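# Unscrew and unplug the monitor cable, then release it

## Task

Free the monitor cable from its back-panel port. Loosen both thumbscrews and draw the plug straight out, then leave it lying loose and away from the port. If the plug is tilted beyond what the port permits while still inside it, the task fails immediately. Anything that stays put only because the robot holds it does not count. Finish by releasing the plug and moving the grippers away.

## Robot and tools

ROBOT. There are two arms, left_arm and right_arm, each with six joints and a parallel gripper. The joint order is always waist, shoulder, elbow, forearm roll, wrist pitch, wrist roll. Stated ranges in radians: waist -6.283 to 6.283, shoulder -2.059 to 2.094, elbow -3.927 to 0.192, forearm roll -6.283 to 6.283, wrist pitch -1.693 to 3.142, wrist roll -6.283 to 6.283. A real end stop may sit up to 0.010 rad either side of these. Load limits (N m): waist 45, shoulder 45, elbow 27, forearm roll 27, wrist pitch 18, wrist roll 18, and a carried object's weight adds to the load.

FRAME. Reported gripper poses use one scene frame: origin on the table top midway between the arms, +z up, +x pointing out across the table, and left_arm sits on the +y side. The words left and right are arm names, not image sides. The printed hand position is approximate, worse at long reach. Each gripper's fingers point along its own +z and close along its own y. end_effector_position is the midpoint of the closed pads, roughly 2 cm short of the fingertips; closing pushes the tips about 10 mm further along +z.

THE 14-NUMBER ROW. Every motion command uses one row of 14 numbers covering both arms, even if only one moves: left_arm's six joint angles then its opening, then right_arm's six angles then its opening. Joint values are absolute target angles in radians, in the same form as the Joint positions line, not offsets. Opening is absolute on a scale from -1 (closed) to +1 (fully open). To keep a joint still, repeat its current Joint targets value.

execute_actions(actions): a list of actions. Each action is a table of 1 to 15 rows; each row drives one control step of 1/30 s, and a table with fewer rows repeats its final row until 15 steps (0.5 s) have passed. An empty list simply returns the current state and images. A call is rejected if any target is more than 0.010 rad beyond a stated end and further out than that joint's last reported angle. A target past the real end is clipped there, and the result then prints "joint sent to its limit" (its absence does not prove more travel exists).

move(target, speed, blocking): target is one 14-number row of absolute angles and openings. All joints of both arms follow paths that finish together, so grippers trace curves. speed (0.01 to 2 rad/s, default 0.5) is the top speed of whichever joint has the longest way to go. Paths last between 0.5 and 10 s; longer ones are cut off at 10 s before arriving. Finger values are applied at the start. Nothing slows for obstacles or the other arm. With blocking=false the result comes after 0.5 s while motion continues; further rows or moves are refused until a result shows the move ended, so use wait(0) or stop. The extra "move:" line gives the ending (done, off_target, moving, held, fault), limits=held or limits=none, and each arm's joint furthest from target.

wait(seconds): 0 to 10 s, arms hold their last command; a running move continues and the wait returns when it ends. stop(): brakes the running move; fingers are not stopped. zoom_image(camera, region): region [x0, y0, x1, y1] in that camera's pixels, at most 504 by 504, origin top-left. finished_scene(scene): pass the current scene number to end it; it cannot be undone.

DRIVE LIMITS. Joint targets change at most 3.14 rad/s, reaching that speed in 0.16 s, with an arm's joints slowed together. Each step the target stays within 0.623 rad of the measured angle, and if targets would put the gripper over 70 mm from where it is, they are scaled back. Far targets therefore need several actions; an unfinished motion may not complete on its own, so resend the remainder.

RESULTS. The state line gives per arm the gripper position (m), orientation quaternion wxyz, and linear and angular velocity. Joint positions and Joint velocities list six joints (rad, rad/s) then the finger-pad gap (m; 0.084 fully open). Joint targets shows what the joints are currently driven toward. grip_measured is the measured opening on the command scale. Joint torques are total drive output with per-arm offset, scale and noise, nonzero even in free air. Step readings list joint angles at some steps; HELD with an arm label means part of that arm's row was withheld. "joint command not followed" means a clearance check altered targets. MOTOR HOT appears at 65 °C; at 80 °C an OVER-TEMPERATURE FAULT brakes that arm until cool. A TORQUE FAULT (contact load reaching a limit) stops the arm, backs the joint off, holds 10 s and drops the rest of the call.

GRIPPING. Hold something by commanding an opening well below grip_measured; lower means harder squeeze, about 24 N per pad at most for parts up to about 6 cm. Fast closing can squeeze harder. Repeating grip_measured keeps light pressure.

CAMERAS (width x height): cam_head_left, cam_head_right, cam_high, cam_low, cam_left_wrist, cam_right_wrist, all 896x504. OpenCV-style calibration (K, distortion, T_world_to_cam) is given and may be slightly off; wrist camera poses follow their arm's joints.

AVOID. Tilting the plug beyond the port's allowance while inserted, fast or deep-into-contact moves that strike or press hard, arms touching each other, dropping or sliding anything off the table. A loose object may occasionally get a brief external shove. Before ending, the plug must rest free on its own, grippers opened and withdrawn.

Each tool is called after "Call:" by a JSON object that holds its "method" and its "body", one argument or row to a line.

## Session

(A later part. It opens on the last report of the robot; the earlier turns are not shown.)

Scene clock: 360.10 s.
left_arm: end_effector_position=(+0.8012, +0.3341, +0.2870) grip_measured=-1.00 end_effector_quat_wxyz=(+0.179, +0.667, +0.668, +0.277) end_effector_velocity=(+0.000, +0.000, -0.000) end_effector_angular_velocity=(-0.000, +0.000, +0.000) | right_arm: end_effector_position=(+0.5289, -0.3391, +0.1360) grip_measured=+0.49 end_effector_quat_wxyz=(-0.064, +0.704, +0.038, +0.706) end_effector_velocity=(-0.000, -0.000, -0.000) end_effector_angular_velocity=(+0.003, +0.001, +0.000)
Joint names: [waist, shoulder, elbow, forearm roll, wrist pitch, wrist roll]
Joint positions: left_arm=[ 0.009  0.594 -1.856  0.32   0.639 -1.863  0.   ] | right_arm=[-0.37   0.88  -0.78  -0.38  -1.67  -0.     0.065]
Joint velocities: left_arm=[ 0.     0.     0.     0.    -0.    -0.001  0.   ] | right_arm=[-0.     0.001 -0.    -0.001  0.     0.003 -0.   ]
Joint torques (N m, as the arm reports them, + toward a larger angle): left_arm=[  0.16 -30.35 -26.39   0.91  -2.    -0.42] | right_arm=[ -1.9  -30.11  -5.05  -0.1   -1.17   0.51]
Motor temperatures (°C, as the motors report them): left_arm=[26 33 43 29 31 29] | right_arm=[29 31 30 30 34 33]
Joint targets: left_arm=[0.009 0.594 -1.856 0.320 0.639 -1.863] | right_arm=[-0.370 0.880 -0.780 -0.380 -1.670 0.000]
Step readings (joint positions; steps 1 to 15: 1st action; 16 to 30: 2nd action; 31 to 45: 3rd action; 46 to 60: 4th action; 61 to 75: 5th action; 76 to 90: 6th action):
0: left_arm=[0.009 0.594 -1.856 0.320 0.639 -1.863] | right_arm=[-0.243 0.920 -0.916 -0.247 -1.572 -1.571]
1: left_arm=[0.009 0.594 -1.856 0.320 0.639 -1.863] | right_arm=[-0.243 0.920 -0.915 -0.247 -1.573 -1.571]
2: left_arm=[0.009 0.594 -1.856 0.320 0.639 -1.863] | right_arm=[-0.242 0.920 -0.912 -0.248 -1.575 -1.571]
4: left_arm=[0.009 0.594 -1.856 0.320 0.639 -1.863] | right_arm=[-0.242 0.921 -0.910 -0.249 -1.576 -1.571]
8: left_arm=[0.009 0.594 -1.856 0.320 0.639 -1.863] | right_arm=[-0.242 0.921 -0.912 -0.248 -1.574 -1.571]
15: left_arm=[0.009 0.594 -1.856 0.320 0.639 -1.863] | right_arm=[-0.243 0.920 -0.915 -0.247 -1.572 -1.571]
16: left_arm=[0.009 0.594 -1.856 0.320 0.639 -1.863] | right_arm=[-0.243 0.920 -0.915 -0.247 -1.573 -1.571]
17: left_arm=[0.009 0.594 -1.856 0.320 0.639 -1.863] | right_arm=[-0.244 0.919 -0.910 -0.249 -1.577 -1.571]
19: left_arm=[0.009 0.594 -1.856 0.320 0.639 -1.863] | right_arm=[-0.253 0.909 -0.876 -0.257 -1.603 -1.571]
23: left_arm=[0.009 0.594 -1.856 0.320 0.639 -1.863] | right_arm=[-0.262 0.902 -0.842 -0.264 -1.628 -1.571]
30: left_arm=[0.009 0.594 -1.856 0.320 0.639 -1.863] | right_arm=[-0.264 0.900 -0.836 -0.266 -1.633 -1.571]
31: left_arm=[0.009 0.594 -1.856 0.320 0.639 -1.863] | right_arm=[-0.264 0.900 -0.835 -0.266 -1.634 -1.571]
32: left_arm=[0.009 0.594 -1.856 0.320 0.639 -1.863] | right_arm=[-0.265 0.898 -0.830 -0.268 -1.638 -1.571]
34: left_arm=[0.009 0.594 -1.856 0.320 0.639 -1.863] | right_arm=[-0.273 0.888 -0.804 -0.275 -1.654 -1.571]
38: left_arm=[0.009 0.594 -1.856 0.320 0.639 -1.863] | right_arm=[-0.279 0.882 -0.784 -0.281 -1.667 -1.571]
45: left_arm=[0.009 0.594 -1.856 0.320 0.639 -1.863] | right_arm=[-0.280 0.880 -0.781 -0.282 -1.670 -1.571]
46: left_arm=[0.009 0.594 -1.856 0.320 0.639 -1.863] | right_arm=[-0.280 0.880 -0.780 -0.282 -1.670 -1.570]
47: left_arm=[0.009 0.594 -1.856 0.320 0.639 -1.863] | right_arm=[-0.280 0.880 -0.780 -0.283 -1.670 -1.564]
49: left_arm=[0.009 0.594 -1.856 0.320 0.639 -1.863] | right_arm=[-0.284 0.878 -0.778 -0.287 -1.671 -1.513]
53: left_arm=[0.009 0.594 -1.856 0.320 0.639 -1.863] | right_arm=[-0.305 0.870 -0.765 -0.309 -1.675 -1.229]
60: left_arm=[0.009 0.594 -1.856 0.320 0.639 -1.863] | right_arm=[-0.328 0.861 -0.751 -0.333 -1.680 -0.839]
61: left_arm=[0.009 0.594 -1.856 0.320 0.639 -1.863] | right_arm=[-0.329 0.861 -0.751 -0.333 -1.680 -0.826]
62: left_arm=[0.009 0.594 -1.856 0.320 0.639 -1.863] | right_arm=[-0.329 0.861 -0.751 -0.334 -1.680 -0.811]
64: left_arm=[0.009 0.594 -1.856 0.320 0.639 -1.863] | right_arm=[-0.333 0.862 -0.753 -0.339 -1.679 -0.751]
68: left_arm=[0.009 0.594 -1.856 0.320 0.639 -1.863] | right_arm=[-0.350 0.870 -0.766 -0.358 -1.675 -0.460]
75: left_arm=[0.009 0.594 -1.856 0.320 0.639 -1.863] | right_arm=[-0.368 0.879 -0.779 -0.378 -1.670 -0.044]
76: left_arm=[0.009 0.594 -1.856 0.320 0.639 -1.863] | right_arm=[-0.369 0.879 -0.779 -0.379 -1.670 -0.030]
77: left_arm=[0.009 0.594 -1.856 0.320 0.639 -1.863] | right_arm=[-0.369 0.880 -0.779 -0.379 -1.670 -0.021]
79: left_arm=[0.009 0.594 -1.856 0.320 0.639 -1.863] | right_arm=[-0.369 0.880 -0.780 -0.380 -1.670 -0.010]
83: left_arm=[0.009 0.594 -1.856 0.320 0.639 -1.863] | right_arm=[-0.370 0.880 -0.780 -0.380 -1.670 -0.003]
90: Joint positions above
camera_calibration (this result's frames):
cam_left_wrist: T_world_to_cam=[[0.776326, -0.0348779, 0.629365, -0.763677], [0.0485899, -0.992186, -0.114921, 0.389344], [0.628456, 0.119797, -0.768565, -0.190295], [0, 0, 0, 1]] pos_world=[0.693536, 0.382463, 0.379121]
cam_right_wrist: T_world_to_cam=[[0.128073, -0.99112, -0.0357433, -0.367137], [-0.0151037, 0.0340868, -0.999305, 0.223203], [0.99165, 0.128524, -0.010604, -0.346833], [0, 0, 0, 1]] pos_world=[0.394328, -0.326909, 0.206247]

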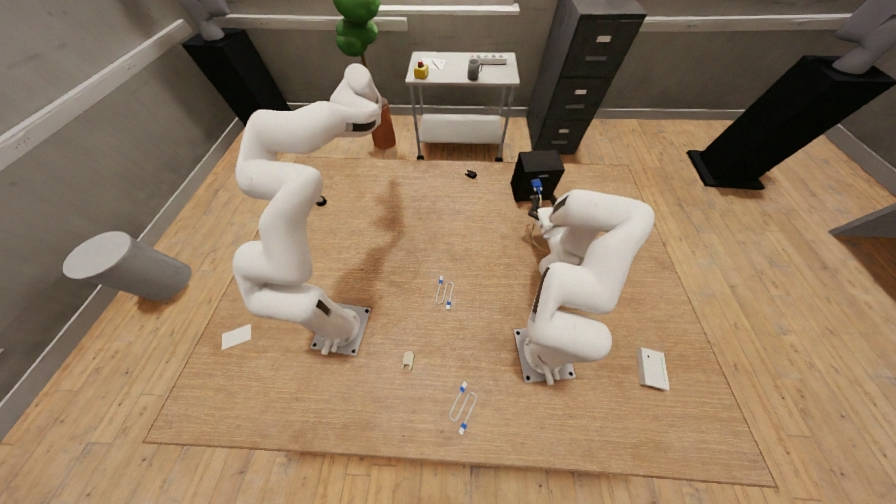

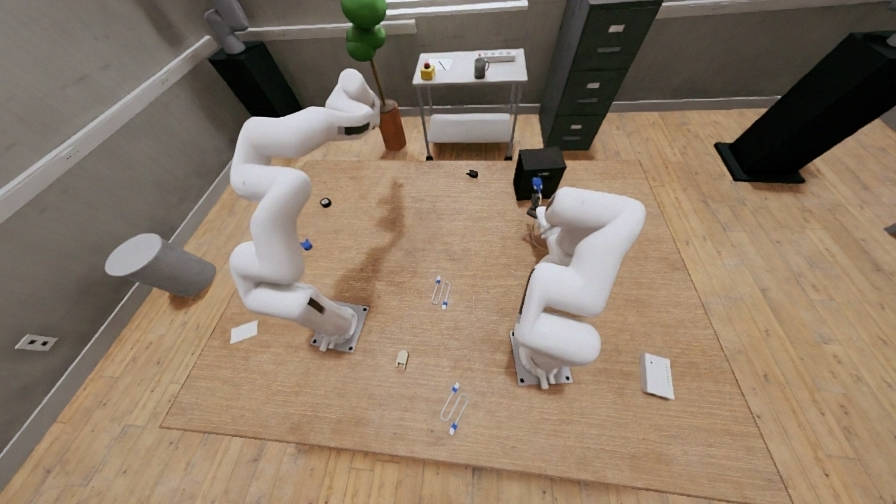

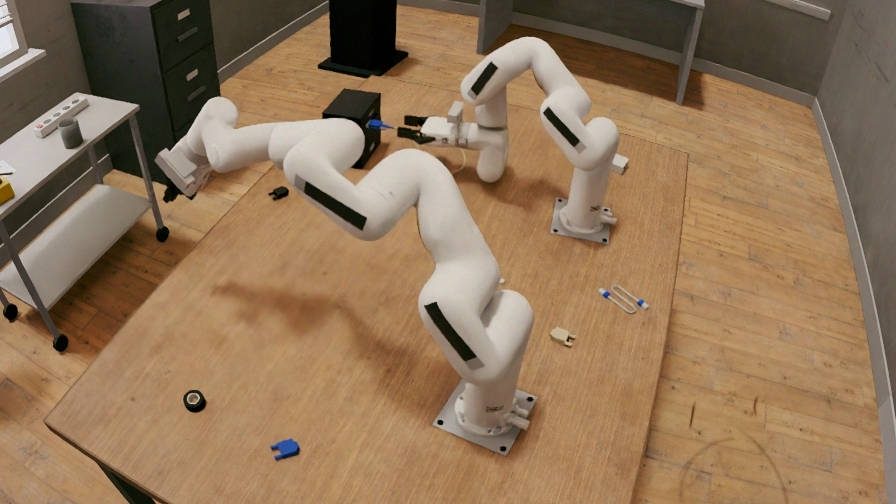

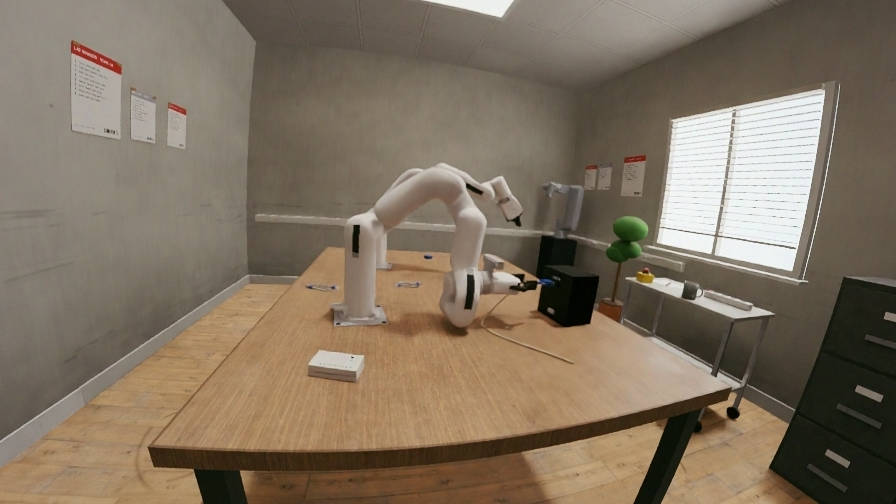

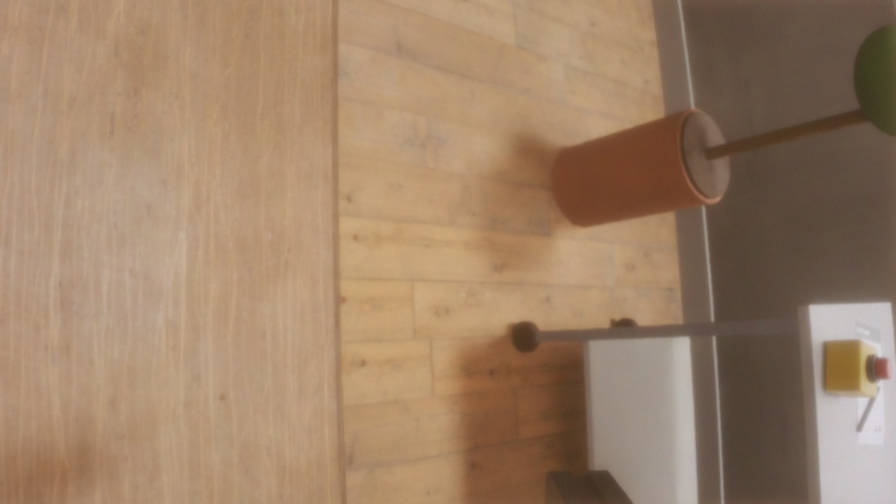

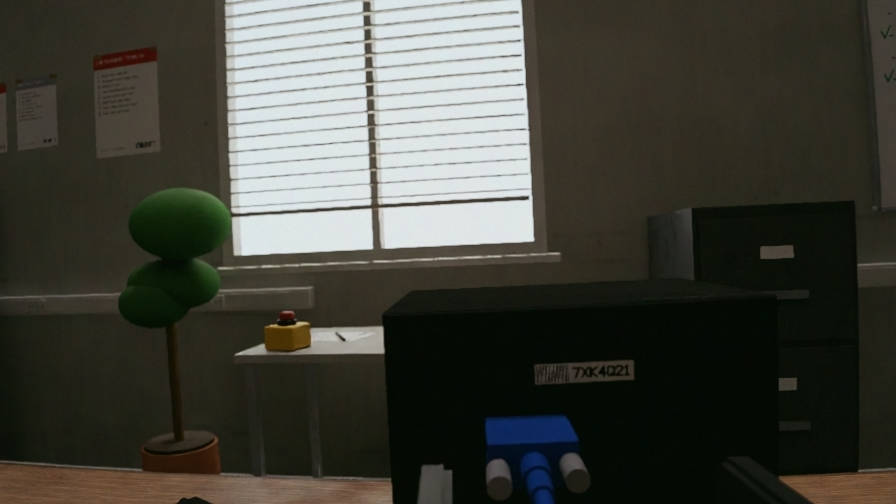

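Call:
{"method": "execute_actions", "body": {
  "actions": [
    [[0.009,0.594,-1.856,0.32,0.639,-1.863,-1,-0.42,0.86,-0.76,-0.425,-1.67,0.8,0]],
    [[0.009,0.594,-1.856,0.32,0.639,-1.863,-1,-0.435,0.89,-0.83,-0.438,-1.63,1.571,-0.5]],
    [[0.009,0.594,-1.856,0.32,0.639,-1.863,-1,-0.405,0.911,-0.885,-0.408,-1.597,1.571,-0.5]],
    [[0.009,0.594,-1.856,0.32,0.639,-1.863,-1,-0.388,0.922,-0.93,-0.392,-1.562,1.571,-0.5]],
    [[0.009,0.594,-1.856,0.32,0.639,-1.863,-1,-0.374,0.931,-0.968,-0.378,-1.531,1.571,-0.5]],
    [[0.009,0.594,-1.856,0.32,0.639,-1.863,-1,-0.374,0.931,-0.968,-0.378,-1.531,1.571,-1]]
  ]
}}

Scene clock: 374.83 s.
left_arm: end_effector_position=(+0.8012, +0.3341, +0.2870) grip_measured=-1.00 end_effector_quat_wxyz=(+0.179, +0.667, +0.668, +0.277) end_effector_velocity=(-0.000, -0.001, -0.000) end_effector_angular_velocity=(+0.001, +0.000, -0.002) | right_arm: end_effector_position=(+0.5816, -0.3501, +0.1292) grip_measured=-0.84 end_effector_quat_wxyz=(+0.529, -0.538, +0.461, -0.466) end_effector_velocity=(+0.000, -0.000, +0.001) end_effector_angular_velocity=(-0.003, -0.002, -0.000)
Joint names: [waist, shoulder, elbow, forearm roll, wrist pitch, wrist roll]
Joint positions: left_arm=[ 0.009  0.594 -1.856  0.32   0.639 -1.863  0.   ] | right_arm=[-0.374  0.931 -0.968 -0.378 -1.531  1.571  0.007]
Joint velocities: left_arm=[-0.001 -0.     0.001  0.001 -0.001  0.     0.   ] | right_arm=[-0.001 -0.001 -0.    -0.    -0.    -0.003  0.   ]
Joint torques (N m, as the arm reports them, + toward a larger angle): left_arm=[  0.68 -30.61 -25.94   0.51  -2.09  -0.32] | right_arm=[ -1.36 -33.09  -7.6   -0.07  -0.84   0.27]
Motor temperatures (°C, as the motors report them): left_arm=[26 33 43 29 31 29] | right_arm=[29 31 30 30 34 33]
Joint targets: left_arm=[0.009 0.594 -1.856 0.320 0.639 -1.863] | right_arm=[-0.374 0.931 -0.968 -0.378 -1.531 1.571]
Step readings (joint positions; steps 1 to 15: 1st action; 16 to 30: 2nd action; 31 to 45: 3rd action; 46 to 60: 4th action; 61 to 75: 5th action; 76 to 90: 6th action):
0: left_arm=[0.009 0.594 -1.856 0.320 0.639 -1.863] | right_arm=[-0.370 0.880 -0.780 -0.380 -1.670 0.000]
1: left_arm=[0.009 0.594 -1.856 0.320 0.639 -1.863] | right_arm=[-0.370 0.880 -0.780 -0.380 -1.670 0.001]
2: left_arm=[0.009 0.594 -1.856 0.320 0.639 -1.863] | right_arm=[-0.370 0.880 -0.780 -0.381 -1.670 0.007]
4: left_arm=[0.009 0.594 -1.856 0.320 0.639 -1.863] | right_arm=[-0.374 0.878 -0.778 -0.384 -1.670 0.058]
8: left_arm=[0.009 0.594 -1.856 0.320 0.639 -1.863] | right_arm=[-0.395 0.870 -0.770 -0.403 -1.670 0.343]
15: left_arm=[0.009 0.594 -1.856 0.320 0.639 -1.863] | right_arm=[-0.418 0.861 -0.761 -0.423 -1.670 0.756]
16: left_arm=[0.009 0.594 -1.856 0.320 0.639 -1.863] | right_arm=[-0.419 0.861 -0.761 -0.424 -1.670 0.770]
17: left_arm=[0.009 0.594 -1.856 0.320 0.639 -1.863] | right_arm=[-0.419 0.861 -0.761 -0.424 -1.670 0.787]
19: left_arm=[0.009 0.594 -1.856 0.320 0.639 -1.863] | right_arm=[-0.421 0.863 -0.767 -0.426 -1.666 0.848]
23: left_arm=[0.009 0.594 -1.856 0.320 0.639 -1.863] | right_arm=[-0.428 0.876 -0.797 -0.432 -1.649 1.140]
30: left_arm=[0.009 0.594 -1.856 0.320 0.639 -1.863] | right_arm=[-0.434 0.889 -0.827 -0.437 -1.632 1.531]
31: left_arm=[0.009 0.594 -1.856 0.320 0.639 -1.863] | right_arm=[-0.434 0.889 -0.828 -0.437 -1.631 1.544]
32: left_arm=[0.009 0.594 -1.856 0.320 0.639 -1.863] | right_arm=[-0.432 0.892 -0.834 -0.434 -1.627 1.552]
34: left_arm=[0.009 0.594 -1.856 0.320 0.639 -1.863] | right_arm=[-0.418 0.902 -0.861 -0.421 -1.612 1.562]
38: left_arm=[0.009 0.594 -1.856 0.320 0.639 -1.863] | right_arm=[-0.407 0.909 -0.881 -0.411 -1.600 1.569]
45: left_arm=[0.009 0.594 -1.856 0.320 0.639 -1.863] | right_arm=[-0.405 0.911 -0.884 -0.408 -1.597 1.571]
46: left_arm=[0.009 0.594 -1.856 0.320 0.639 -1.863] | right_arm=[-0.405 0.911 -0.885 -0.408 -1.597 1.571]
47: left_arm=[0.009 0.594 -1.856 0.320 0.639 -1.863] | right_arm=[-0.403 0.912 -0.890 -0.406 -1.592 1.571]
49: left_arm=[0.009 0.594 -1.856 0.320 0.639 -1.863] | right_arm=[-0.395 0.918 -0.912 -0.398 -1.576 1.571]
53: left_arm=[0.009 0.594 -1.856 0.320 0.639 -1.863] | right_arm=[-0.389 0.921 -0.927 -0.393 -1.565 1.571]
60: left_arm=[0.009 0.594 -1.856 0.320 0.639 -1.863] | right_arm=[-0.388 0.922 -0.930 -0.392 -1.562 1.571]
61: left_arm=[0.009 0.594 -1.856 0.320 0.639 -1.863] | right_arm=[-0.388 0.922 -0.930 -0.392 -1.562 1.571]
62: left_arm=[0.009 0.594 -1.856 0.320 0.639 -1.863] | right_arm=[-0.386 0.923 -0.935 -0.390 -1.557 1.571]
64: left_arm=[0.009 0.594 -1.856 0.320 0.639 -1.863] | right_arm=[-0.380 0.928 -0.953 -0.383 -1.543 1.571]
68: left_arm=[0.009 0.594 -1.856 0.320 0.639 -1.863] | right_arm=[-0.375 0.930 -0.965 -0.379 -1.533 1.571]
75: left_arm=[0.009 0.594 -1.856 0.320 0.639 -1.863] | right_arm=[-0.374 0.931 -0.968 -0.378 -1.531 1.571]
76: left_arm=[0.009 0.594 -1.856 0.320 0.639 -1.863] | right_arm=[-0.374 0.931 -0.968 -0.378 -1.531 1.571]
77: left_arm=[0.009 0.594 -1.856 0.320 0.639 -1.863] | right_arm=[-0.374 0.931 -0.968 -0.378 -1.531 1.571]
79: left_arm=[0.009 0.594 -1.856 0.320 0.639 -1.863] | right_arm=[-0.374 0.931 -0.968 -0.378 -1.531 1.571]
83: left_arm=[0.009 0.594 -1.856 0.320 0.639 -1.863] | right_arm=[-0.374 0.931 -0.968 -0.378 -1.531 1.571]
90: Joint positions above
camera_calibration (this result's frames):
cam_left_wrist: T_world_to_cam=[[0.776327, -0.0348779, 0.629365, -0.763677], [0.0485899, -0.992186, -0.114921, 0.389344], [0.628455, 0.119797, -0.768565, -0.190295], [0, 0, 0, 1]] pos_world=[0.693536, 0.382463, 0.379121]
cam_right_wrist: T_world_to_cam=[[-0.0193277, -0.0174338, -0.999661, 0.166148], [-0.155969, 0.98766, -0.014209, 0.50608], [0.987573, 0.155641, -0.0218083, -0.384405], [0, 0, 0, 1]] pos_world=[0.461772, -0.437109, 0.1649]

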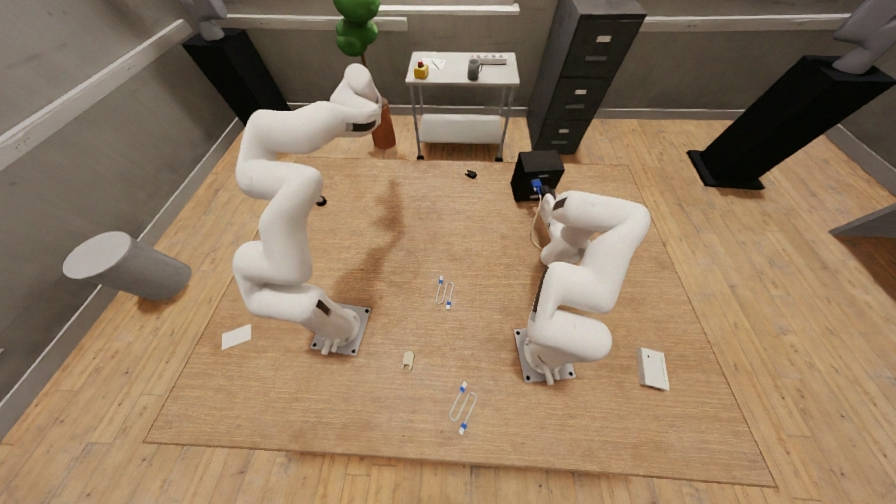

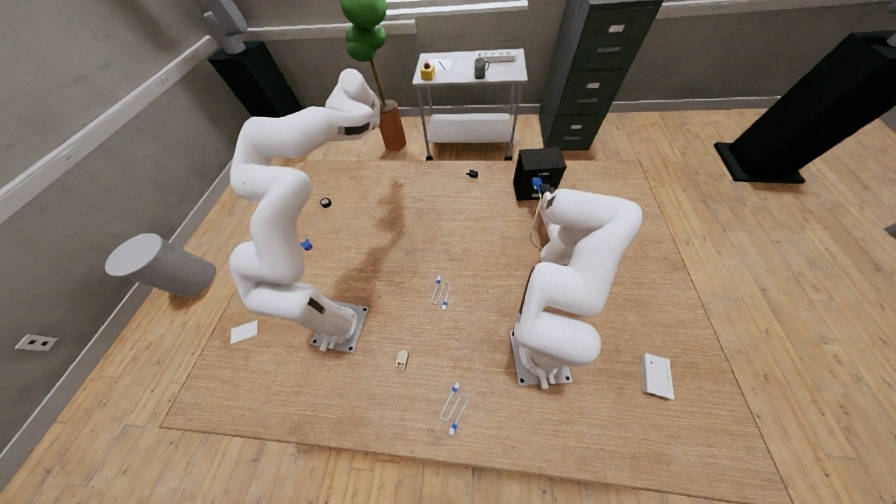

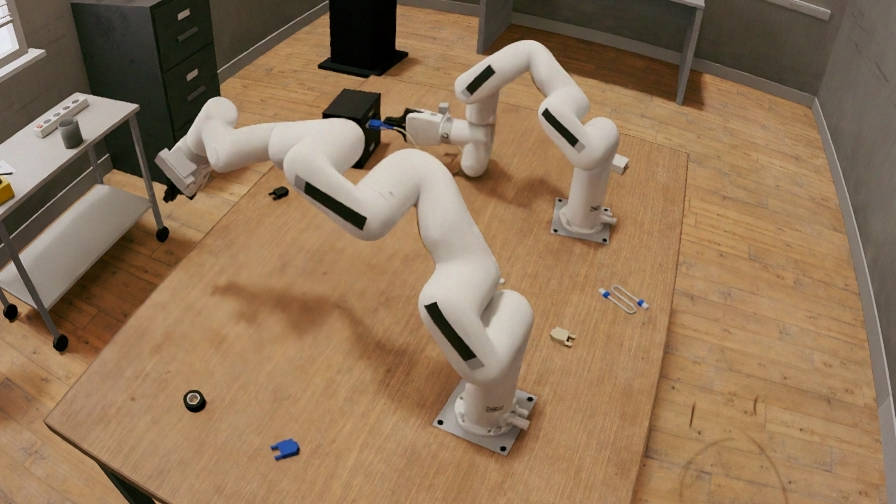

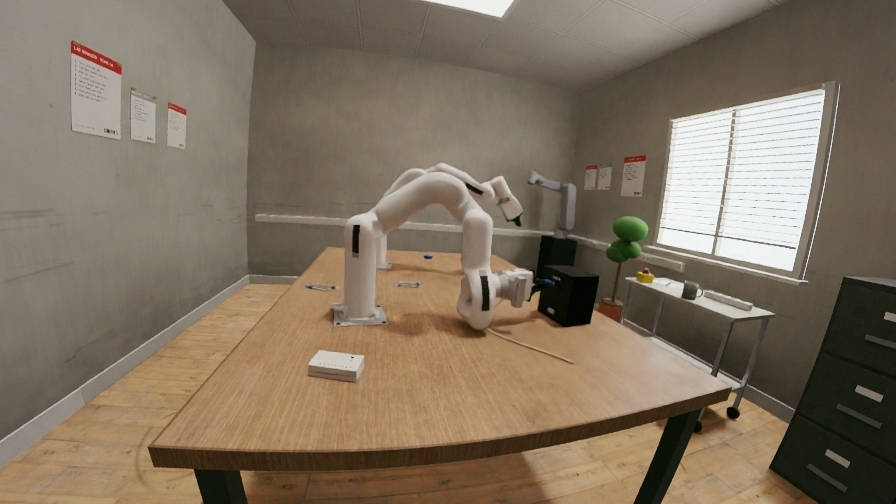

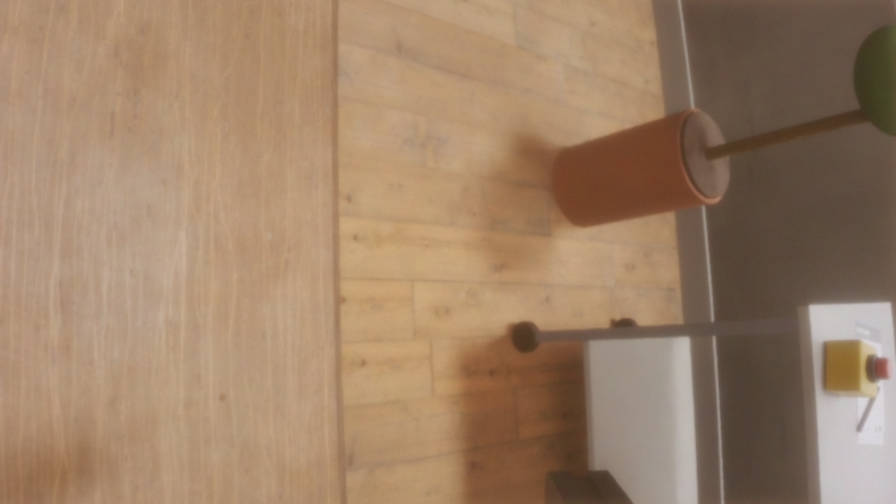

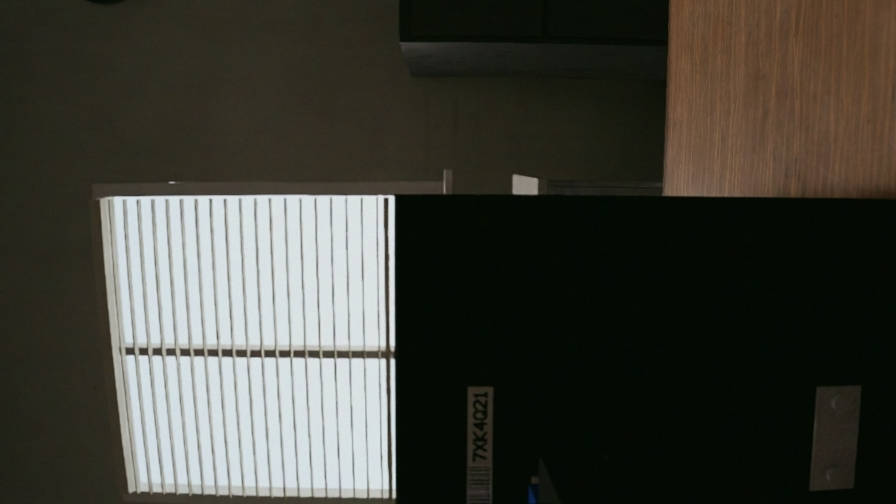

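Call:
{"method": "execute_actions", "body": {
  "actions": [
    [[0.009,0.594,-1.856,0.32,0.639,-1.863,-1,-0.3702,0.931,-0.9726,-0.378,-1.5467,0.971,-1]],
    [[0.009,0.594,-1.856,0.32,0.639,-1.863,-1,-0.3702,0.931,-0.9726,-0.378,-1.5467,0.971,-0.72]],
    [[0.009,0.594,-1.856,0.32,0.639,-1.863,-1,-0.374,0.931,-0.968,-0.378,-1.531,1.571,-0.72]],
    [[0.009,0.594,-1.856,0.32,0.639,-1.863,-1,-0.3718,0.931,-0.9634,-0.378,-1.5153,2.171,-0.72]],
    [[0.009,0.594,-1.856,0.32,0.639,-1.863,-1,-0.3718,0.931,-0.9634,-0.378,-1.5153,2.171,-1]],
    [[0.009,0.594,-1.856,0.32,0.639,-1.863,-1,-0.374,0.931,-0.968,-0.378,-1.531,1.571,-1]],
    [[0.009,0.594,-1.856,0.32,0.639,-1.863,-1,-0.3702,0.931,-0.9726,-0.378,-1.5467,0.971,-1]],
    [[0.009,0.594,-1.856,0.32,0.639,-1.863,-1,-0.3702,0.931,-0.9726,-0.378,-1.5467,0.971,-0.72]],
    [[0.009,0.594,-1.856,0.32,0.639,-1.863,-1,-0.374,0.931,-0.968,-0.378,-1.531,1.571,-0.72]],
    [[0.009,0.594,-1.856,0.32,0.639,-1.863,-1,-0.3718,0.931,-0.9634,-0.378,-1.5153,2.171,-0.72]],
    [[0.009,0.594,-1.856,0.32,0.639,-1.863,-1,-0.3718,0.931,-0.9634,-0.378,-1.5153,2.171,-1]],
    [[0.009,0.594,-1.856,0.32,0.639,-1.863,-1,-0.374,0.931,-0.968,-0.378,-1.531,1.571,-1]],
    [[0.009,0.594,-1.856,0.32,0.639,-1.863,-1,-0.3702,0.931,-0.9726,-0.378,-1.5467,0.971,-1]],
    [[0.009,0.594,-1.856,0.32,0.639,-1.863,-1,-0.3702,0.931,-0.9726,-0.378,-1.5467,0.971,-0.72]],
    [[0.009,0.594,-1.856,0.32,0.639,-1.863,-1,-0.374,0.931,-0.968,-0.378,-1.531,1.571,-0.72]],
    [[0.009,0.594,-1.856,0.32,0.639,-1.863,-1,-0.3718,0.931,-0.9634,-0.378,-1.5153,2.171,-0.72]],
    [[0.009,0.594,-1.856,0.32,0.639,-1.863,-1,-0.3718,0.931,-0.9634,-0.378,-1.5153,2.171,-1]],
    [[0.009,0.594,-1.856,0.32,0.639,-1.863,-1,-0.374,0.931,-0.968,-0.378,-1.531,1.571,-1]],
    [[0.009,0.594,-1.856,0.32,0.639,-1.863,-1,-0.3702,0.931,-0.9726,-0.378,-1.5467,0.971,-1]],
    [[0.009,0.594,-1.856,0.32,0.639,-1.863,-1,-0.3702,0.931,-0.9726,-0.378,-1.5467,0.971,-0.72]],
    [[0.009,0.594,-1.856,0.32,0.639,-1.863,-1,-0.374,0.931,-0.968,-0.378,-1.531,1.571,-0.72]],
    [[0.009,0.594,-1.856,0.32,0.639,-1.863,-1,-0.3718,0.931,-0.9634,-0.378,-1.5153,2.171,-0.72]],
    [[0.009,0.594,-1.856,0.32,0.639,-1.863,-1,-0.3718,0.931,-0.9634,-0.378,-1.5153,2.171,-1]],
    [[0.009,0.594,-1.856,0.32,0.639,-1.863,-1,-0.374,0.931,-0.968,-0.378,-1.531,1.571,-1]],
    [[0.009,0.594,-1.856,0.32,0.639,-1.863,-1,-0.3702,0.931,-0.9726,-0.378,-1.5467,0.971,-1]],
    [[0.009,0.594,-1.856,0.32,0.639,-1.863,-1,-0.3702,0.931,-0.9726,-0.378,-1.5467,0.971,-0.72]],
    [[0.009,0.594,-1.856,0.32,0.639,-1.863,-1,-0.374,0.931,-0.968,-0.378,-1.531,1.571,-0.72]],
    [[0.009,0.594,-1.856,0.32,0.639,-1.863,-1,-0.3718,0.931,-0.9634,-0.378,-1.5153,2.171,-0.72]],
    [[0.009,0.594,-1.856,0.32,0.639,-1.863,-1,-0.3718,0.931,-0.9634,-0.378,-1.5153,2.171,-1]],
    [[0.009,0.594,-1.856,0.32,0.639,-1.863,-1,-0.374,0.931,-0.968,-0.378,-1.531,1.571,-1]],
    [[0.009,0.594,-1.856,0.32,0.639,-1.863,-1,-0.3702,0.931,-0.9726,-0.378,-1.5467,0.971,-1]],
    [[0.009,0.594,-1.856,0.32,0.639,-1.863,-1,-0.3702,0.931,-0.9726,-0.378,-1.5467,0.971,-0.72]],
    [[0.009,0.594,-1.856,0.32,0.639,-1.863,-1,-0.374,0.931,-0.968,-0.378,-1.531,1.571,-0.72]],
    [[0.009,0.594,-1.856,0.32,0.639,-1.863,-1,-0.3718,0.931,-0.9634,-0.378,-1.5153,2.171,-0.72]],
    [[0.009,0.594,-1.856,0.32,0.639,-1.863,-1,-0.3718,0.931,-0.9634,-0.378,-1.5153,2.171,-1]],
    [[0.009,0.594,-1.856,0.32,0.639,-1.863,-1,-0.374,0.931,-0.968,-0.378,-1.531,1.571,-1]],
    [[0.009,0.594,-1.856,0.32,0.639,-1.863,-1,-0.3702,0.931,-0.9726,-0.378,-1.5467,0.971,-1]],
    [[0.009,0.594,-1.856,0.32,0.639,-1.863,-1,-0.3702,0.931,-0.9726,-0.378,-1.5467,0.971,-0.72]],
    [[0.009,0.594,-1.856,0.32,0.639,-1.863,-1,-0.374,0.931,-0.968,-0.378,-1.531,1.571,-0.72]],
    [[0.009,0.594,-1.856,0.32,0.639,-1.863,-1,-0.3718,0.931,-0.9634,-0.378,-1.5153,2.171,-0.72]],
    [[0.009,0.594,-1.856,0.32,0.639,-1.863,-1,-0.3718,0.931,-0.9634,-0.378,-1.5153,2.171,-1]],
    [[0.009,0.594,-1.856,0.32,0.639,-1.863,-1,-0.374,0.931,-0.968,-0.378,-1.531,1.571,-1]],
    [[0.009,0.594,-1.856,0.32,0.639,-1.863,-1,-0.3702,0.931,-0.9726,-0.378,-1.5467,0.971,-1]],
    [[0.009,0.594,-1.856,0.32,0.639,-1.863,-1,-0.3702,0.931,-0.9726,-0.378,-1.5467,0.971,-0.72]],
    [[0.009,0.594,-1.856,0.32,0.639,-1.863,-1,-0.374,0.931,-0.968,-0.378,-1.531,1.571,-0.72]],
    [[0.009,0.594,-1.856,0.32,0.639,-1.863,-1,-0.3718,0.931,-0.9634,-0.378,-1.5153,2.171,-0.72]],
    [[0.009,0.594,-1.856,0.32,0.639,-1.863,-1,-0.3718,0.931,-0.9634,-0.378,-1.5153,2.171,-1]],
    [[0.009,0.594,-1.856,0.32,0.639,-1.863,-1,-0.374,0.931,-0.968,-0.378,-1.531,1.571,-1]],
    [[0.009,0.594,-1.856,0.32,0.639,-1.863,-1,-0.3702,0.931,-0.9726,-0.378,-1.5467,0.971,-1]],
    [[0.009,0.594,-1.856,0.32,0.639,-1.863,-1,-0.3702,0.931,-0.9726,-0.378,-1.5467,0.971,-0.72]],
    [[0.009,0.594,-1.856,0.32,0.639,-1.863,-1,-0.374,0.931,-0.968,-0.378,-1.531,1.571,-0.72]],
    [[0.009,0.594,-1.856,0.32,0.639,-1.863,-1,-0.3718,0.931,-0.9634,-0.378,-1.5153,2.171,-0.72]],
    [[0.009,0.594,-1.856,0.32,0.639,-1.863,-1,-0.3718,0.931,-0.9634,-0.378,-1.5153,2.171,-1]],
    [[0.009,0.594,-1.856,0.32,0.639,-1.863,-1,-0.374,0.931,-0.968,-0.378,-1.531,1.571,-1]],
    [[0.009,0.594,-1.856,0.32,0.639,-1.863,-1,-0.3702,0.931,-0.9726,-0.378,-1.5467,0.971,-1]],
    [[0.009,0.594,-1.856,0.32,0.639,-1.863,-1,-0.3702,0.931,-0.9726,-0.378,-1.5467,0.971,-0.72]],
    [[0.009,0.594,-1.856,0.32,0.639,-1.863,-1,-0.374,0.931,-0.968,-0.378,-1.531,1.571,-0.72]],
    [[0.009,0.594,-1.856,0.32,0.639,-1.863,-1,-0.3718,0.931,-0.9634,-0.378,-1.5153,2.171,-0.72]],
    [[0.009,0.594,-1.856,0.32,0.639,-1.863,-1,-0.3718,0.931,-0.9634,-0.378,-1.5153,2.171,-1]],
    [[0.009,0.594,-1.856,0.32,0.639,-1.863,-1,-0.374,0.931,-0.968,-0.378,-1.531,1.571,-1]]
  ]
}}

Scene clock: 468.93 s.
left_arm: end_effector_position=(+0.8012, +0.3341, +0.2870) grip_measured=-1.00 end_effector_quat_wxyz=(+0.179, +0.667, +0.668, +0.277) end_effector_velocity=(+0.000, -0.000, +0.001) end_effector_angular_velocity=(-0.001, -0.002, -0.000) | right_arm: end_effector_position=(+0.5818, -0.3501, +0.1291) grip_measured=-0.84 end_effector_quat_wxyz=(+0.534, -0.534, +0.467, -0.461) end_effector_velocity=(-0.000, -0.001, +0.003) end_effector_angular_velocity=(-0.222, -0.043, +0.001)
Joint names: [waist, shoulder, elbow, forearm roll, wrist pitch, wrist roll]
Joint positions: left_arm=[ 0.009  0.594 -1.856  0.32   0.639 -1.863  0.   ] | right_arm=[-0.374  0.931 -0.968 -0.378 -1.53   1.591  0.007]
Joint velocities: left_arm=[-0.    -0.002  0.    -0.    -0.001 -0.     0.   ] | right_arm=[-0.    -0.001 -0.001  0.001 -0.009 -0.225 -0.   ]
Joint torques (N m, as the arm reports them, + toward a larger angle): left_arm=[  0.17 -30.63 -26.22   0.19  -1.87  -0.39] | right_arm=[ -0.53 -33.42  -6.12  -0.66  -1.48   0.44]
Motor temperatures (°C, as the motors report them): left_arm=[26 33 43 29 31 29] | right_arm=[29 31 30 30 34 33]
Joint targets: left_arm=[0.009 0.594 -1.856 0.320 0.639 -1.863] | right_arm=[-0.374 0.931 -0.968 -0.378 -1.531 1.571]
Step readings (joint positions; steps 1 to 15: 1st action; 16 to 30: 2nd action; 31 to 45: 3rd action; 46 to 60: 4th action; 61 to 75: 5th action; 76 to 90: 6th action; 91 to 105: 7th action; 106 to 120: 8th action; 121 to 135: 9th action; 136 to 150: 10th action; 151 to 165: 11th action; 166 to 180: 12th action; 181 to 195: 13th action):
0: left_arm=[0.009 0.594 -1.856 0.320 0.639 -1.863] | right_arm=[-0.374 0.931 -0.968 -0.378 -1.531 1.571]
1: left_arm=[0.009 0.594 -1.856 0.320 0.639 -1.863] | right_arm=[-0.374 0.931 -0.968 -0.378 -1.531 1.570]
2: left_arm=[0.009 0.594 -1.856 0.320 0.639 -1.863] | right_arm=[-0.374 0.931 -0.968 -0.378 -1.531 1.564]
4: left_arm=[0.009 0.594 -1.856 0.320 0.639 -1.863] | right_arm=[-0.374 0.931 -0.968 -0.378 -1.533 1.513]
8: left_arm=[0.009 0.594 -1.856 0.320 0.639 -1.863] | right_arm=[-0.372 0.931 -0.970 -0.378 -1.540 1.239]
15: left_arm=[0.009 0.594 -1.856 0.320 0.639 -1.863] | right_arm=[-0.371 0.931 -0.972 -0.378 -1.547 0.991]
16: left_arm=[0.009 0.594 -1.856 0.320 0.639 -1.863] | right_arm=[-0.370 0.931 -0.972 -0.378 -1.547 0.985]
17: left_arm=[0.009 0.594 -1.856 0.320 0.639 -1.863] | right_arm=[-0.370 0.931 -0.973 -0.378 -1.546 0.981]
19: left_arm=[0.009 0.594 -1.856 0.320 0.639 -1.863] | right_arm=[-0.370 0.931 -0.974 -0.378 -1.545 0.976]
23: left_arm=[0.009 0.594 -1.856 0.320 0.639 -1.863] | right_arm=[-0.370 0.931 -0.973 -0.378 -1.545 0.972]
30: left_arm=[0.009 0.594 -1.856 0.320 0.639 -1.863] | right_arm=[-0.370 0.931 -0.973 -0.378 -1.546 0.971]
31: left_arm=[0.009 0.594 -1.856 0.320 0.639 -1.863] | right_arm=[-0.370 0.931 -0.973 -0.378 -1.546 0.972]
32: left_arm=[0.009 0.594 -1.856 0.320 0.639 -1.863] | right_arm=[-0.370 0.931 -0.973 -0.378 -1.546 0.978]
34: left_arm=[0.009 0.594 -1.856 0.320 0.639 -1.863] | right_arm=[-0.370 0.931 -0.972 -0.378 -1.545 1.029]
38: left_arm=[0.009 0.594 -1.856 0.320 0.639 -1.863] | right_arm=[-0.372 0.931 -0.970 -0.378 -1.538 1.303]
45: left_arm=[0.009 0.594 -1.856 0.320 0.639 -1.863] | right_arm=[-0.374 0.931 -0.968 -0.378 -1.531 1.551]
46: left_arm=[0.009 0.594 -1.856 0.320 0.639 -1.863] | right_arm=[-0.374 0.931 -0.968 -0.378 -1.531 1.558]
47: left_arm=[0.009 0.594 -1.856 0.320 0.639 -1.863] | right_arm=[-0.374 0.931 -0.968 -0.378 -1.531 1.569]
49: left_arm=[0.009 0.594 -1.856 0.320 0.639 -1.863] | right_arm=[-0.374 0.931 -0.968 -0.378 -1.530 1.624]
53: left_arm=[0.009 0.594 -1.856 0.320 0.639 -1.863] | right_arm=[-0.373 0.931 -0.965 -0.378 -1.522 1.901]
60: left_arm=[0.009 0.594 -1.856 0.320 0.639 -1.863] | right_arm=[-0.372 0.931 -0.963 -0.378 -1.516 2.151]
61: left_arm=[0.009 0.594 -1.856 0.320 0.639 -1.863] | right_arm=[-0.372 0.931 -0.963 -0.378 -1.516 2.157]
62: left_arm=[0.009 0.594 -1.856 0.320 0.639 -1.863] | right_arm=[-0.372 0.931 -0.963 -0.378 -1.516 2.161]
64: left_arm=[0.009 0.594 -1.856 0.320 0.639 -1.863] | right_arm=[-0.372 0.931 -0.963 -0.378 -1.515 2.166]
68: left_arm=[0.009 0.594 -1.856 0.320 0.639 -1.863] | right_arm=[-0.372 0.931 -0.963 -0.378 -1.515 2.170]
75: left_arm=[0.009 0.594 -1.856 0.320 0.639 -1.863] | right_arm=[-0.372 0.931 -0.963 -0.378 -1.515 2.171]
76: left_arm=[0.009 0.594 -1.856 0.320 0.639 -1.863] | right_arm=[-0.372 0.931 -0.963 -0.378 -1.515 2.170]
77: left_arm=[0.009 0.594 -1.856 0.320 0.639 -1.863] | right_arm=[-0.372 0.931 -0.963 -0.378 -1.515 2.164]
79: left_arm=[0.009 0.594 -1.856 0.320 0.639 -1.863] | right_arm=[-0.372 0.931 -0.964 -0.378 -1.517 2.113]
83: left_arm=[0.009 0.594 -1.856 0.320 0.639 -1.863] | right_arm=[-0.373 0.931 -0.966 -0.378 -1.524 1.839]
90: left_arm=[0.009 0.594 -1.856 0.320 0.639 -1.863] | right_arm=[-0.374 0.931 -0.968 -0.378 -1.530 1.591]
91: left_arm=[0.009 0.594 -1.856 0.320 0.639 -1.863] | right_arm=[-0.374 0.931 -0.968 -0.378 -1.530 1.584]
92: left_arm=[0.009 0.594 -1.856 0.320 0.639 -1.863] | right_arm=[-0.374 0.931 -0.968 -0.378 -1.531 1.573]
94: left_arm=[0.009 0.594 -1.856 0.320 0.639 -1.863] | right_arm=[-0.374 0.931 -0.969 -0.378 -1.532 1.518]
98: left_arm=[0.009 0.594 -1.856 0.320 0.639 -1.863] | right_arm=[-0.372 0.931 -0.971 -0.378 -1.540 1.241]
105: left_arm=[0.009 0.594 -1.856 0.320 0.639 -1.863] | right_arm=[-0.370 0.931 -0.972 -0.378 -1.547 0.991]
106: left_arm=[0.009 0.594 -1.856 0.320 0.639 -1.863] | right_arm=[-0.370 0.931 -0.972 -0.378 -1.547 0.985]
107: left_arm=[0.009 0.594 -1.856 0.320 0.639 -1.863] | right_arm=[-0.370 0.931 -0.972 -0.378 -1.547 0.981]
109: left_arm=[0.009 0.594 -1.856 0.320 0.639 -1.863] | right_arm=[-0.370 0.931 -0.972 -0.379 -1.547 0.976]
113: left_arm=[0.009 0.594 -1.856 0.320 0.639 -1.863] | right_arm=[-0.370 0.931 -0.972 -0.378 -1.547 0.972]
120: left_arm=[0.009 0.594 -1.856 0.320 0.639 -1.863] | right_arm=[-0.370 0.931 -0.973 -0.378 -1.547 0.971]
121: left_arm=[0.009 0.594 -1.856 0.320 0.639 -1.863] | right_arm=[-0.370 0.931 -0.973 -0.378 -1.547 0.972]
122: left_arm=[0.009 0.594 -1.856 0.320 0.639 -1.863] | right_arm=[-0.370 0.931 -0.973 -0.378 -1.546 0.978]
124: left_arm=[0.009 0.594 -1.856 0.320 0.639 -1.863] | right_arm=[-0.370 0.931 -0.972 -0.378 -1.545 1.029]
128: left_arm=[0.009 0.594 -1.856 0.320 0.639 -1.863] | right_arm=[-0.372 0.931 -0.970 -0.378 -1.538 1.303]
135: left_arm=[0.009 0.594 -1.856 0.320 0.639 -1.863] | right_arm=[-0.374 0.931 -0.968 -0.378 -1.532 1.551]
136: left_arm=[0.009 0.594 -1.856 0.320 0.639 -1.863] | right_arm=[-0.374 0.931 -0.968 -0.378 -1.531 1.558]
137: left_arm=[0.009 0.594 -1.856 0.320 0.639 -1.863] | right_arm=[-0.374 0.931 -0.968 -0.378 -1.531 1.569]
139: left_arm=[0.009 0.594 -1.856 0.320 0.639 -1.863] | right_arm=[-0.374 0.931 -0.968 -0.378 -1.530 1.624]
143: left_arm=[0.009 0.594 -1.856 0.320 0.639 -1.863] | right_arm=[-0.373 0.931 -0.965 -0.378 -1.522 1.901]
150: left_arm=[0.009 0.594 -1.856 0.320 0.639 -1.863] | right_arm=[-0.372 0.931 -0.963 -0.378 -1.516 2.151]
151: left_arm=[0.009 0.594 -1.856 0.320 0.639 -1.863] | right_arm=[-0.372 0.931 -0.963 -0.378 -1.516 2.157]
152: left_arm=[0.009 0.594 -1.856 0.320 0.639 -1.863] | right_arm=[-0.372 0.931 -0.964 -0.378 -1.516 2.161]
154: left_arm=[0.009 0.594 -1.856 0.320 0.639 -1.863] | right_arm=[-0.372 0.931 -0.963 -0.378 -1.516 2.166]
158: left_arm=[0.009 0.594 -1.856 0.320 0.639 -1.863] | right_arm=[-0.372 0.931 -0.963 -0.378 -1.516 2.170]
165: left_arm=[0.009 0.594 -1.856 0.320 0.639 -1.863] | right_arm=[-0.372 0.931 -0.963 -0.378 -1.516 2.171]
166: left_arm=[0.009 0.594 -1.856 0.320 0.639 -1.863] | right_arm=[-0.372 0.931 -0.963 -0.378 -1.516 2.170]
167: left_arm=[0.009 0.594 -1.856 0.320 0.639 -1.863] | right_arm=[-0.372 0.931 -0.963 -0.378 -1.516 2.164]
169: left_arm=[0.009 0.594 -1.856 0.320 0.639 -1.863] | right_arm=[-0.372 0.931 -0.964 -0.378 -1.517 2.113]
173: left_arm=[0.009 0.594 -1.856 0.320 0.639 -1.863] | right_arm=[-0.373 0.931 -0.966 -0.378 -1.523 1.839]
180: left_arm=[0.009 0.594 -1.856 0.320 0.639 -1.863] | right_arm=[-0.374 0.931 -0.968 -0.378 -1.530 1.591]
181: left_arm=[0.009 0.594 -1.856 0.320 0.639 -1.863] | right_arm=[-0.374 0.931 -0.968 -0.378 -1.530 1.584]
182: left_arm=[0.009 0.594 -1.856 0.320 0.639 -1.863] | right_arm=[-0.374 0.931 -0.968 -0.378 -1.530 1.573]
184: left_arm=[0.009 0.594 -1.856 0.320 0.639 -1.863] | right_arm=[-0.374 0.931 -0.969 -0.378 -1.532 1.518]
Lines left out of this list: 237.
camera_calibration (this result's frames):
cam_left_wrist: T_world_to_cam=[[0.776327, -0.0348778, 0.629365, -0.763677], [0.0485899, -0.992186, -0.11492, 0.389344], [0.628455, 0.119797, -0.768565, -0.190295], [0, 0, 0, 1]] pos_world=[0.693536, 0.382463, 0.379121]
cam_right_wrist: T_world_to_cam=[[-0.0229889, 0.00211727, -0.999733, 0.174958], [-0.155929, 0.987752, 0.00567748, 0.503485], [0.987501, 0.156018, -0.0223772, -0.384386], [0, 0, 0, 1]] pos_world=[0.462111, -0.437718, 0.163451]

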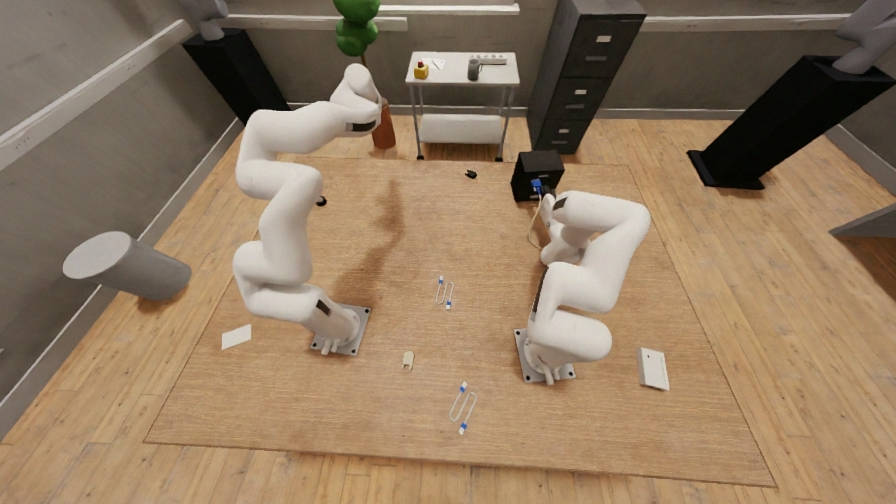

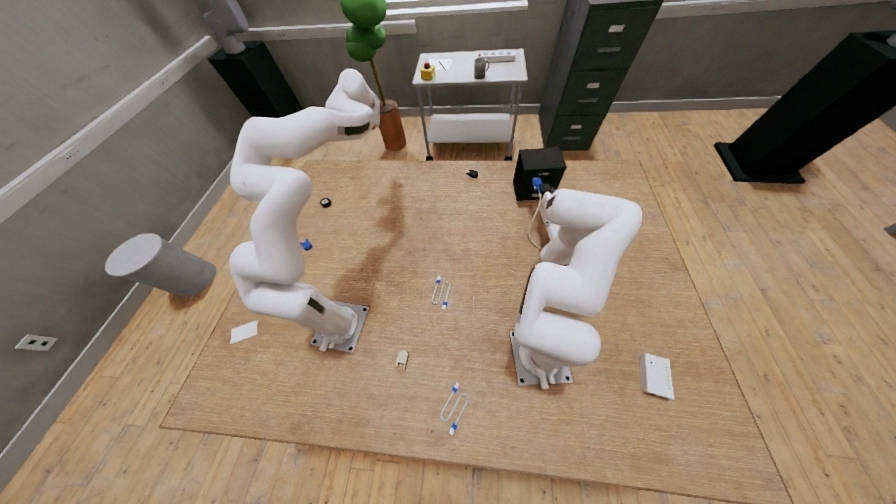

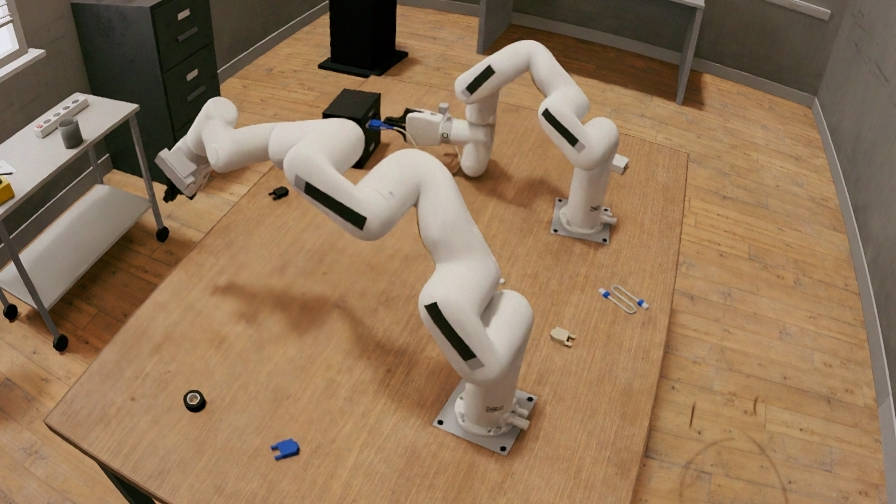

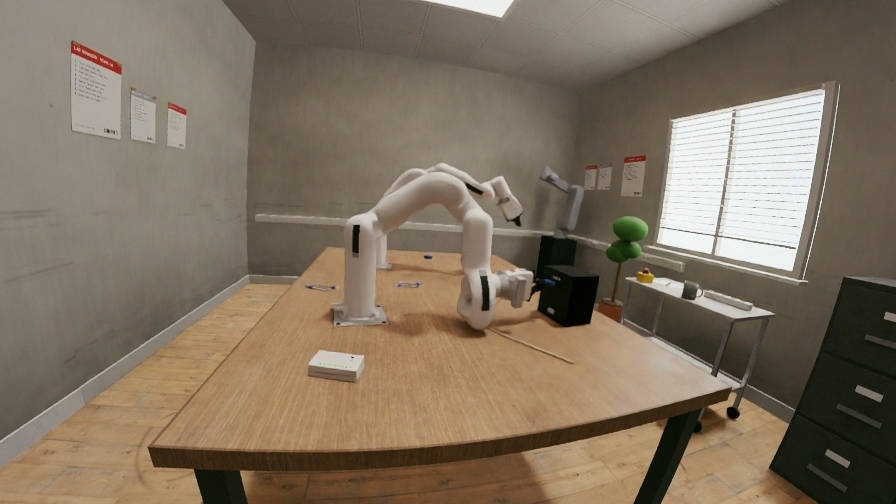

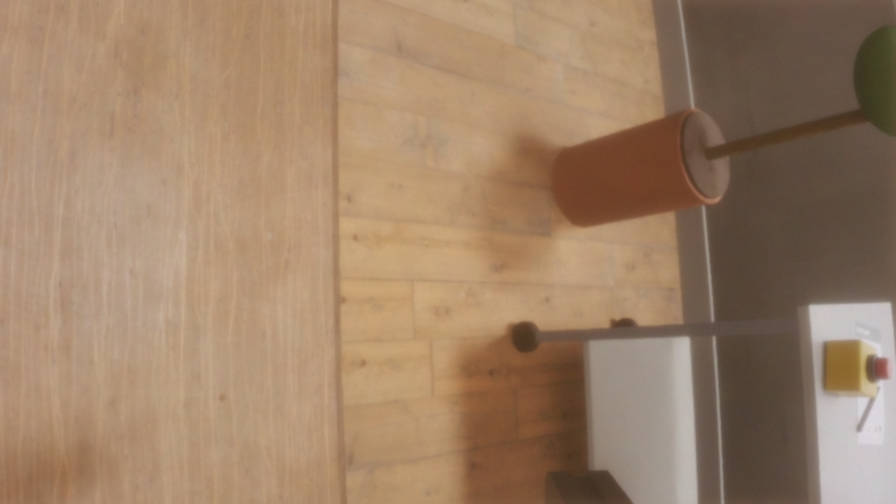

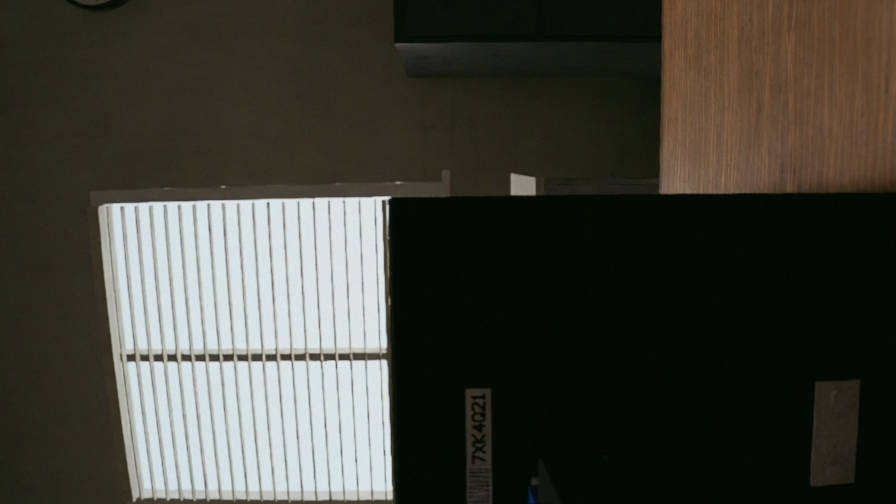

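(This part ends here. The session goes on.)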